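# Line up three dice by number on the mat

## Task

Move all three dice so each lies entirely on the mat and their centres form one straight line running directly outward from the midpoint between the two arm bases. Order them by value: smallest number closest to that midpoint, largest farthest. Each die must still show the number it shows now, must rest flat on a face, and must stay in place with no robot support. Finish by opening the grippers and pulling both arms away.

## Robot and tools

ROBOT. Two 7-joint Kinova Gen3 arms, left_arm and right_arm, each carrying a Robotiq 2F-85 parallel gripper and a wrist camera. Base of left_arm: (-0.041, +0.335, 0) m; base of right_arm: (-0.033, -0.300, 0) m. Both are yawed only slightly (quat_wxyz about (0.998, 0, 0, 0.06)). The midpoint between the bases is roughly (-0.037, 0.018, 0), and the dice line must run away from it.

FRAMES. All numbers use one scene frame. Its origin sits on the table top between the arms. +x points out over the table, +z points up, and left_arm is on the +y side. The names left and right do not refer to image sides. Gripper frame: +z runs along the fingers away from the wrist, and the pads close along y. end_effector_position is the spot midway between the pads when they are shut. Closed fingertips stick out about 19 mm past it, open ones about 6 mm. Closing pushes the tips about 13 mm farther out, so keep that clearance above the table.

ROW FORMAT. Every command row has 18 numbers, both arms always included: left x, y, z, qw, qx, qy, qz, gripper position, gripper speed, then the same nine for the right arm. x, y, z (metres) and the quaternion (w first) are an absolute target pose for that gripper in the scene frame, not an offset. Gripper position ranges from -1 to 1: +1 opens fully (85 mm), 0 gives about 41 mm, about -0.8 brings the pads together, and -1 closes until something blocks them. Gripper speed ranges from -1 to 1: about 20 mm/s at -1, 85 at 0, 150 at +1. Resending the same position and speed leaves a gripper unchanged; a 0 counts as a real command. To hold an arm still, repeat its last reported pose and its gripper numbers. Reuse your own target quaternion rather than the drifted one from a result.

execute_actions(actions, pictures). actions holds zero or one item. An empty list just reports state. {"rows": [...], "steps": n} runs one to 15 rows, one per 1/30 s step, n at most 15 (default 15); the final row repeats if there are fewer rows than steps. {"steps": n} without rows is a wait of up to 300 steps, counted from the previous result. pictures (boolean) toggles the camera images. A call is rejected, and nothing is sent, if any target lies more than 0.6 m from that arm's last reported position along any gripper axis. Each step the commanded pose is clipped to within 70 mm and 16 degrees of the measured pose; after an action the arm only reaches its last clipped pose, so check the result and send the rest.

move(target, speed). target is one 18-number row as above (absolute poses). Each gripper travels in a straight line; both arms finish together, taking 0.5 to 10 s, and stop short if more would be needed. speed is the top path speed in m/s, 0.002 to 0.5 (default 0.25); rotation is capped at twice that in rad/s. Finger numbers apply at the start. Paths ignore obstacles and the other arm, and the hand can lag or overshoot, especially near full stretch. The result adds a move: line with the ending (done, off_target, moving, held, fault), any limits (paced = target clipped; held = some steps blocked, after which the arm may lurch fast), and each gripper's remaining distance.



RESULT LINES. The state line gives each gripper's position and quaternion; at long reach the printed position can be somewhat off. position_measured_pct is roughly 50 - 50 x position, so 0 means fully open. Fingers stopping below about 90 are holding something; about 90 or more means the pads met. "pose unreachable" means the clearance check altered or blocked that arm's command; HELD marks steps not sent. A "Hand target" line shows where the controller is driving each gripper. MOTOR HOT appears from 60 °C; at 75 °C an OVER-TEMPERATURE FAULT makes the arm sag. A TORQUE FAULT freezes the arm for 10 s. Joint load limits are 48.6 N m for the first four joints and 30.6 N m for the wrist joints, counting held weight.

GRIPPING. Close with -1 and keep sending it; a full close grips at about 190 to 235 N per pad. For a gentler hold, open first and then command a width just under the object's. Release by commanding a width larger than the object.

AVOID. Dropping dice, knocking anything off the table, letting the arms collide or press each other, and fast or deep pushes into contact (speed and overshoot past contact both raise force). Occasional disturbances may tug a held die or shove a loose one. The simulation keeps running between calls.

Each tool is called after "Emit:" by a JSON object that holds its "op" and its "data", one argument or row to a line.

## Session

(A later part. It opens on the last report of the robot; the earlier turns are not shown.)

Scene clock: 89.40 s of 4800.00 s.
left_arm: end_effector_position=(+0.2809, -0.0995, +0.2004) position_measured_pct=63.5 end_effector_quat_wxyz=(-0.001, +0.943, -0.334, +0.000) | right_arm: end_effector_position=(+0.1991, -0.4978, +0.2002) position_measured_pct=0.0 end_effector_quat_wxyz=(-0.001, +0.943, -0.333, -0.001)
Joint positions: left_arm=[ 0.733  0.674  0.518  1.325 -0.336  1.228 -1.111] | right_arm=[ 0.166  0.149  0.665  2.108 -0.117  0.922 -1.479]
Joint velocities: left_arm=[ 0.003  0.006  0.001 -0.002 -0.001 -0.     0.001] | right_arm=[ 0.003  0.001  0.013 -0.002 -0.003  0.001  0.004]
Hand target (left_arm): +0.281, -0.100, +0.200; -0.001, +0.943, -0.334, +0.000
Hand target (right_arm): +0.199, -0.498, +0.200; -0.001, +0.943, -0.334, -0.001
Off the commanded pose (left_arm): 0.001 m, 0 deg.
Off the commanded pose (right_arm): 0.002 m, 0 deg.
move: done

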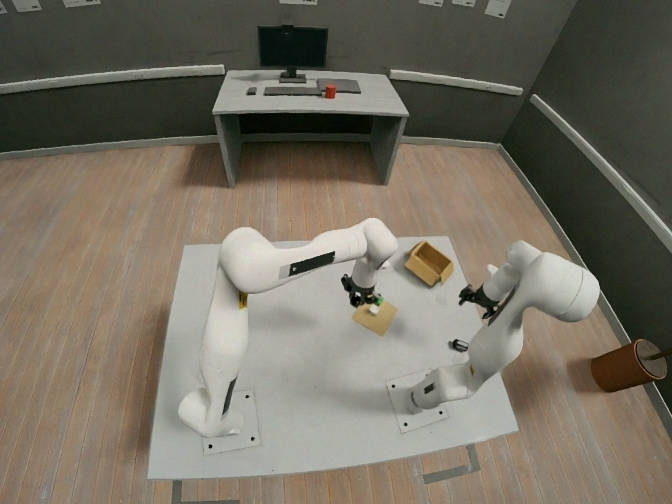

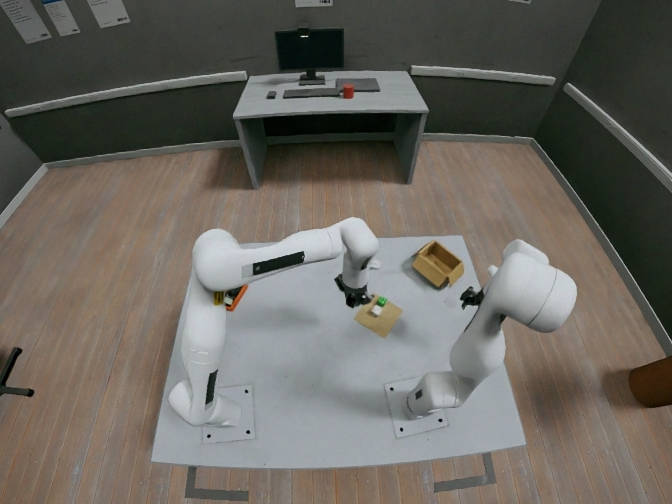

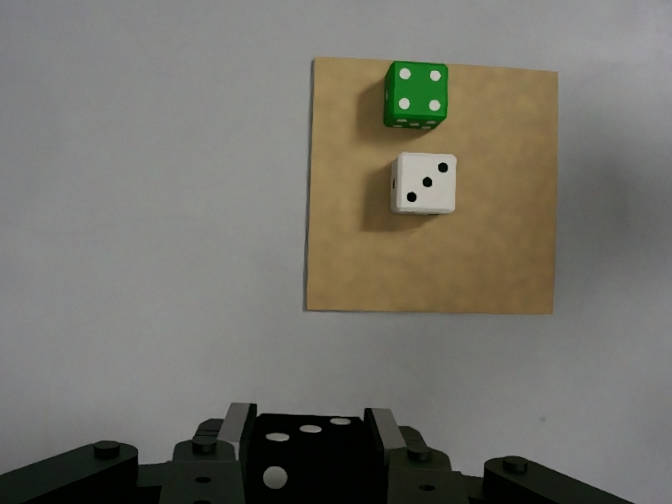

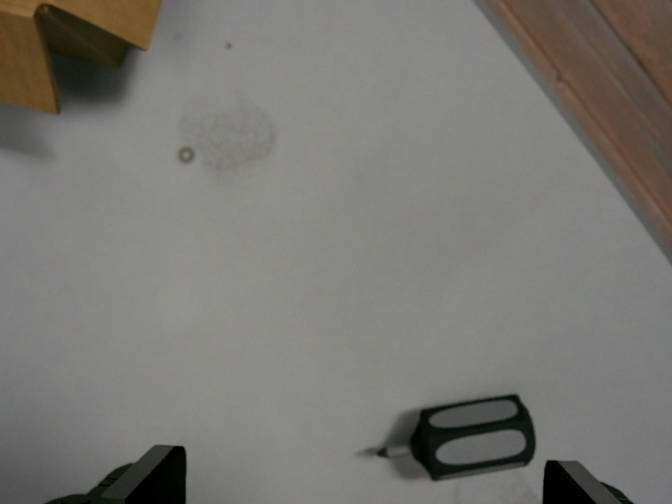

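Emit:
{"op": "move", "data": {
  "target": [0.281,-0.182,0.026,0,0.943,-0.334,0,-1,1, 0.1991,-0.4978,0.2002,0,0.943,-0.334,0,1,1],
  "speed": 0.15
}}

Emit:
{"op": "move", "data": {
  "target": [0.281,-0.182,0.026,0,0.943,-0.334,0,1,1, 0.1991,-0.4978,0.2002,0,0.943,-0.334,0,1,1]
}}

Emit:
{"op": "move", "data": {
  "target": [0.24,-0.12,0.2,0,0.943,-0.334,0,1,1, 0.1991,-0.4978,0.2002,0,0.943,-0.334,0,1,1]
}}

Scene clock: 95.97 s of 4800.00 s.
left_arm: end_effector_position=(+0.2817, -0.1819, +0.0266) position_measured_pct=63.5 end_effector_quat_wxyz=(-0.000, +0.943, -0.334, +0.000) | right_arm: end_effector_position=(+0.1991, -0.4978, +0.2002) position_measured_pct=0.0 end_effector_quat_wxyz=(-0.000, +0.943, -0.334, +0.000)
Joint positions: left_arm=[ 0.896  1.026  0.433  1.204 -0.441  1.001 -0.998] | right_arm=[ 0.163  0.146  0.664  2.11  -0.113  0.919 -1.485]
Joint velocities: left_arm=[ 0.002  0.007 -0.001 -0.002  0.    -0.     0.001] | right_arm=[ 0.     0.002 -0.     0.001  0.002  0.     0.001]
Hand target (left_arm): +0.281, -0.182, +0.026; -0.000, +0.943, -0.334, +0.000
Hand target (right_arm): +0.199, -0.498, +0.200; -0.000, +0.943, -0.334, +0.000
Off the commanded pose (left_arm): 0.001 m, 0 deg.
Off the commanded pose (right_arm): 0.000 m, 0 deg.
After step 90, 1.93 s passed at rest.
move: done

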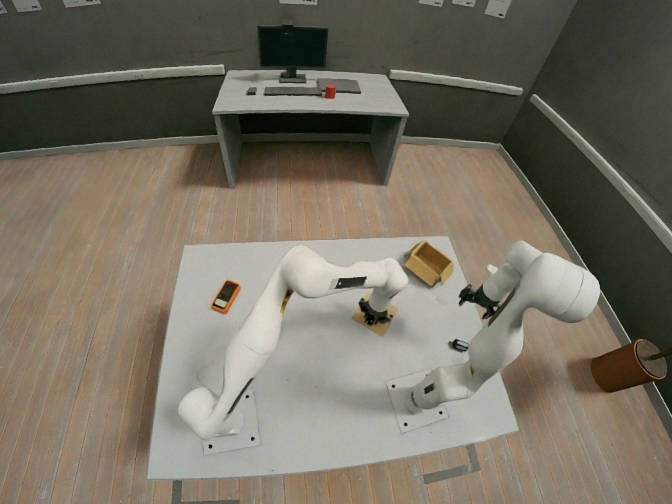

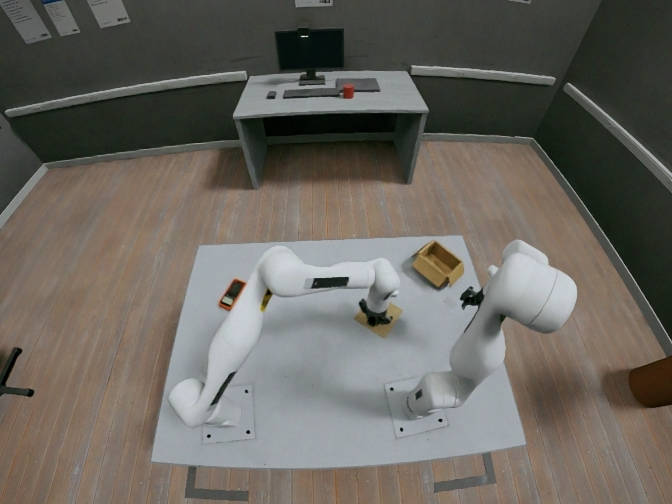

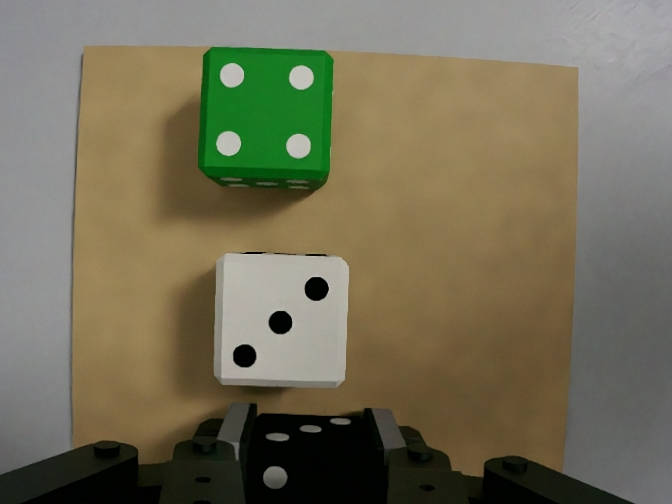

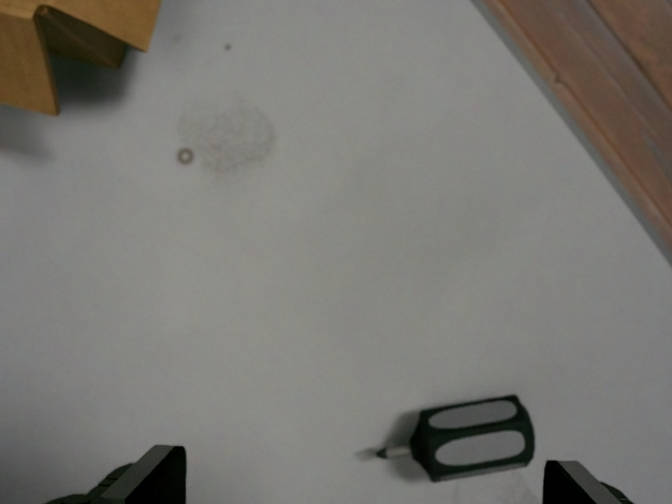

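Scene clock: 96.77 s of 4800.00 s.
left_arm: end_effector_position=(+0.2810, -0.1820, +0.0260) position_measured_pct=0.0 end_effector_quat_wxyz=(+0.000, +0.943, -0.334, +0.000) | right_arm: end_effector_position=(+0.1991, -0.4978, +0.2002) position_measured_pct=0.0 end_effector_quat_wxyz=(+0.000, +0.943, -0.334, +0.000)
Joint positions: left_arm=[ 0.897  1.027  0.433  1.205 -0.441  1.    -0.998] | right_arm=[ 0.163  0.146  0.664  2.11  -0.113  0.919 -1.485]
Joint velocities: left_arm=[-0.001 -0.     0.001 -0.     0.     0.    -0.   ] | right_arm=[ 0.001  0.002  0.    -0.001  0.    -0.     0.002]
Hand target (left_arm): +0.281, -0.182, +0.026; -0.000, +0.943, -0.334, +0.000
Hand target (right_arm): +0.199, -0.498, +0.200; +0.000, +0.943, -0.334, +0.000
Off the commanded pose (left_arm): 0.000 m, 0 deg.
Off the commanded pose (right_arm): 0.000 m, 0 deg.
move: done

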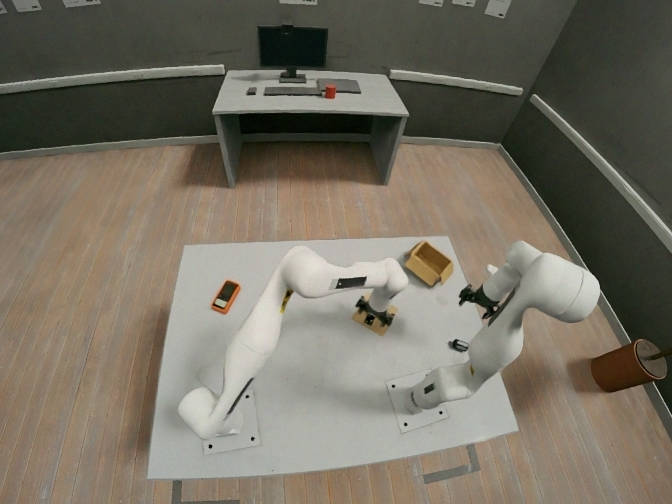

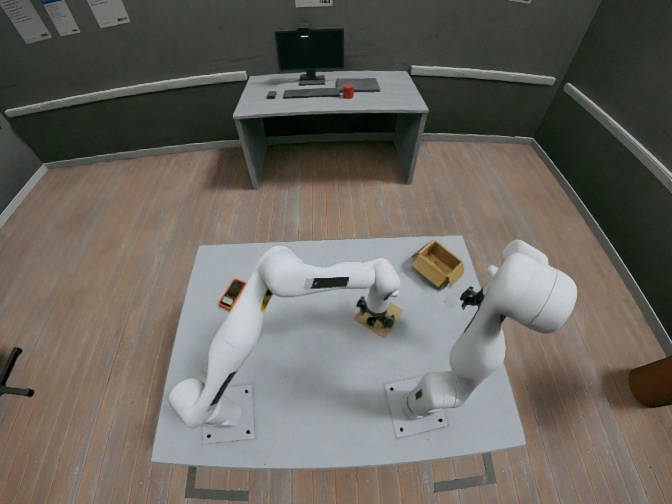

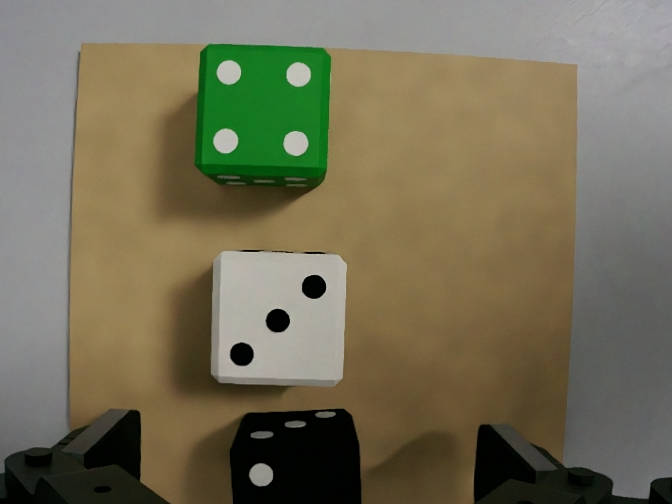

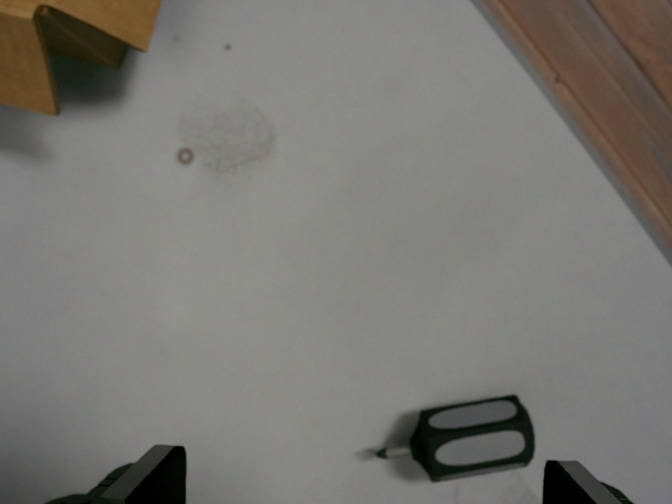

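Scene clock: 97.97 s of 4800.00 s.
left_arm: end_effector_position=(+0.2396, -0.1201, +0.1995) position_measured_pct=0.0 end_effector_quat_wxyz=(-0.000, +0.943, -0.334, -0.000) | right_arm: end_effector_position=(+0.1991, -0.4978, +0.2002) position_measured_pct=0.0 end_effector_quat_wxyz=(+0.000, +0.943, -0.334, +0.000)
Joint positions: left_arm=[ 0.811  0.661  0.519  1.352 -0.33   1.214 -1.026] | right_arm=[ 0.163  0.146  0.664  2.11  -0.113  0.919 -1.485]
Joint velocities: left_arm=[-0.    -0.005 -0.     0.001  0.    -0.002 -0.001] | right_arm=[ 0.001 -0.001  0.001 -0.    -0.002 -0.    -0.   ]
Hand target (left_arm): +0.240, -0.120, +0.200; +0.000, +0.943, -0.334, -0.000
Hand target (right_arm): +0.199, -0.498, +0.200; +0.000, +0.943, -0.334, -0.000
Off the commanded pose (left_arm): 0.001 m, 0 deg.
Off the commanded pose (right_arm): 0.000 m, 0 deg.
move: done

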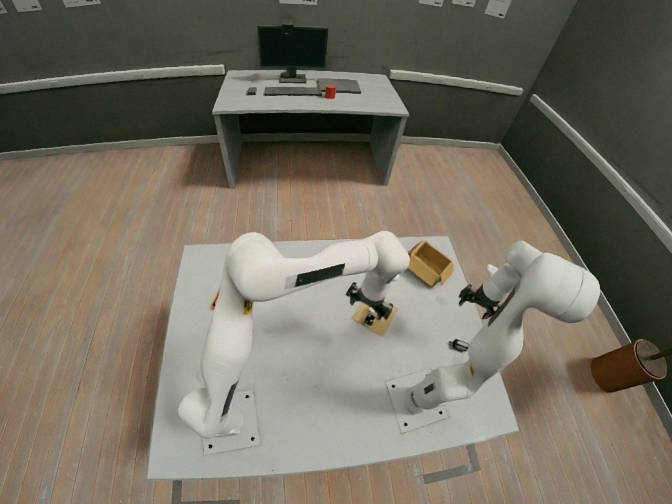

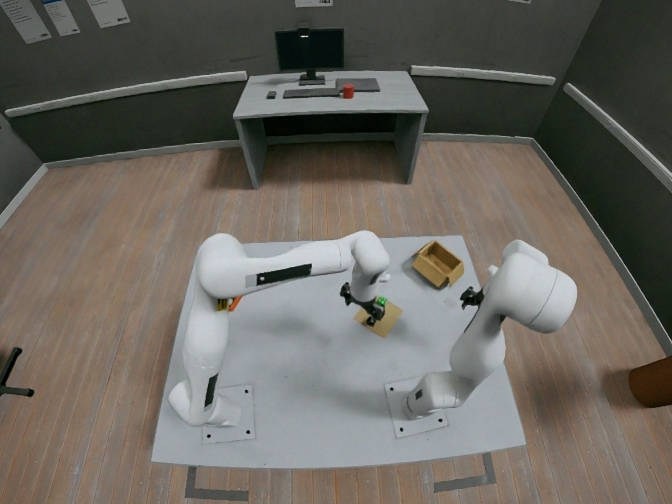

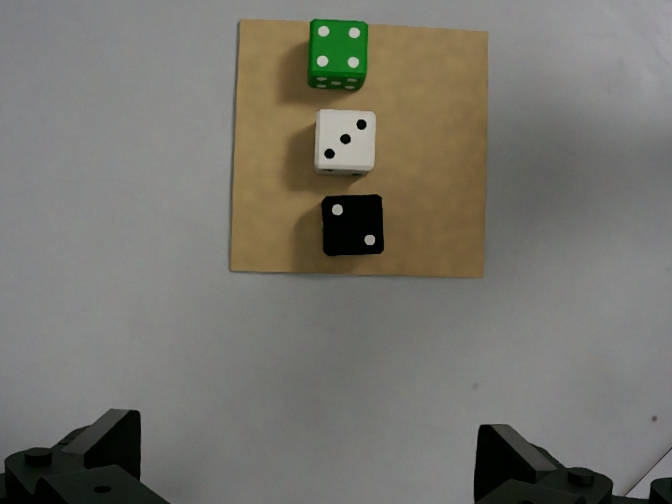

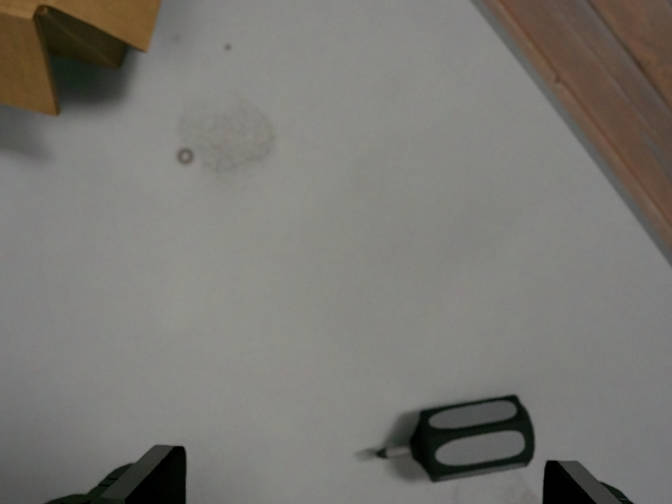

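Emit:
{"op": "finished_scene", "data": {
  "scene": 1
}}

The scene is finished: the task was done.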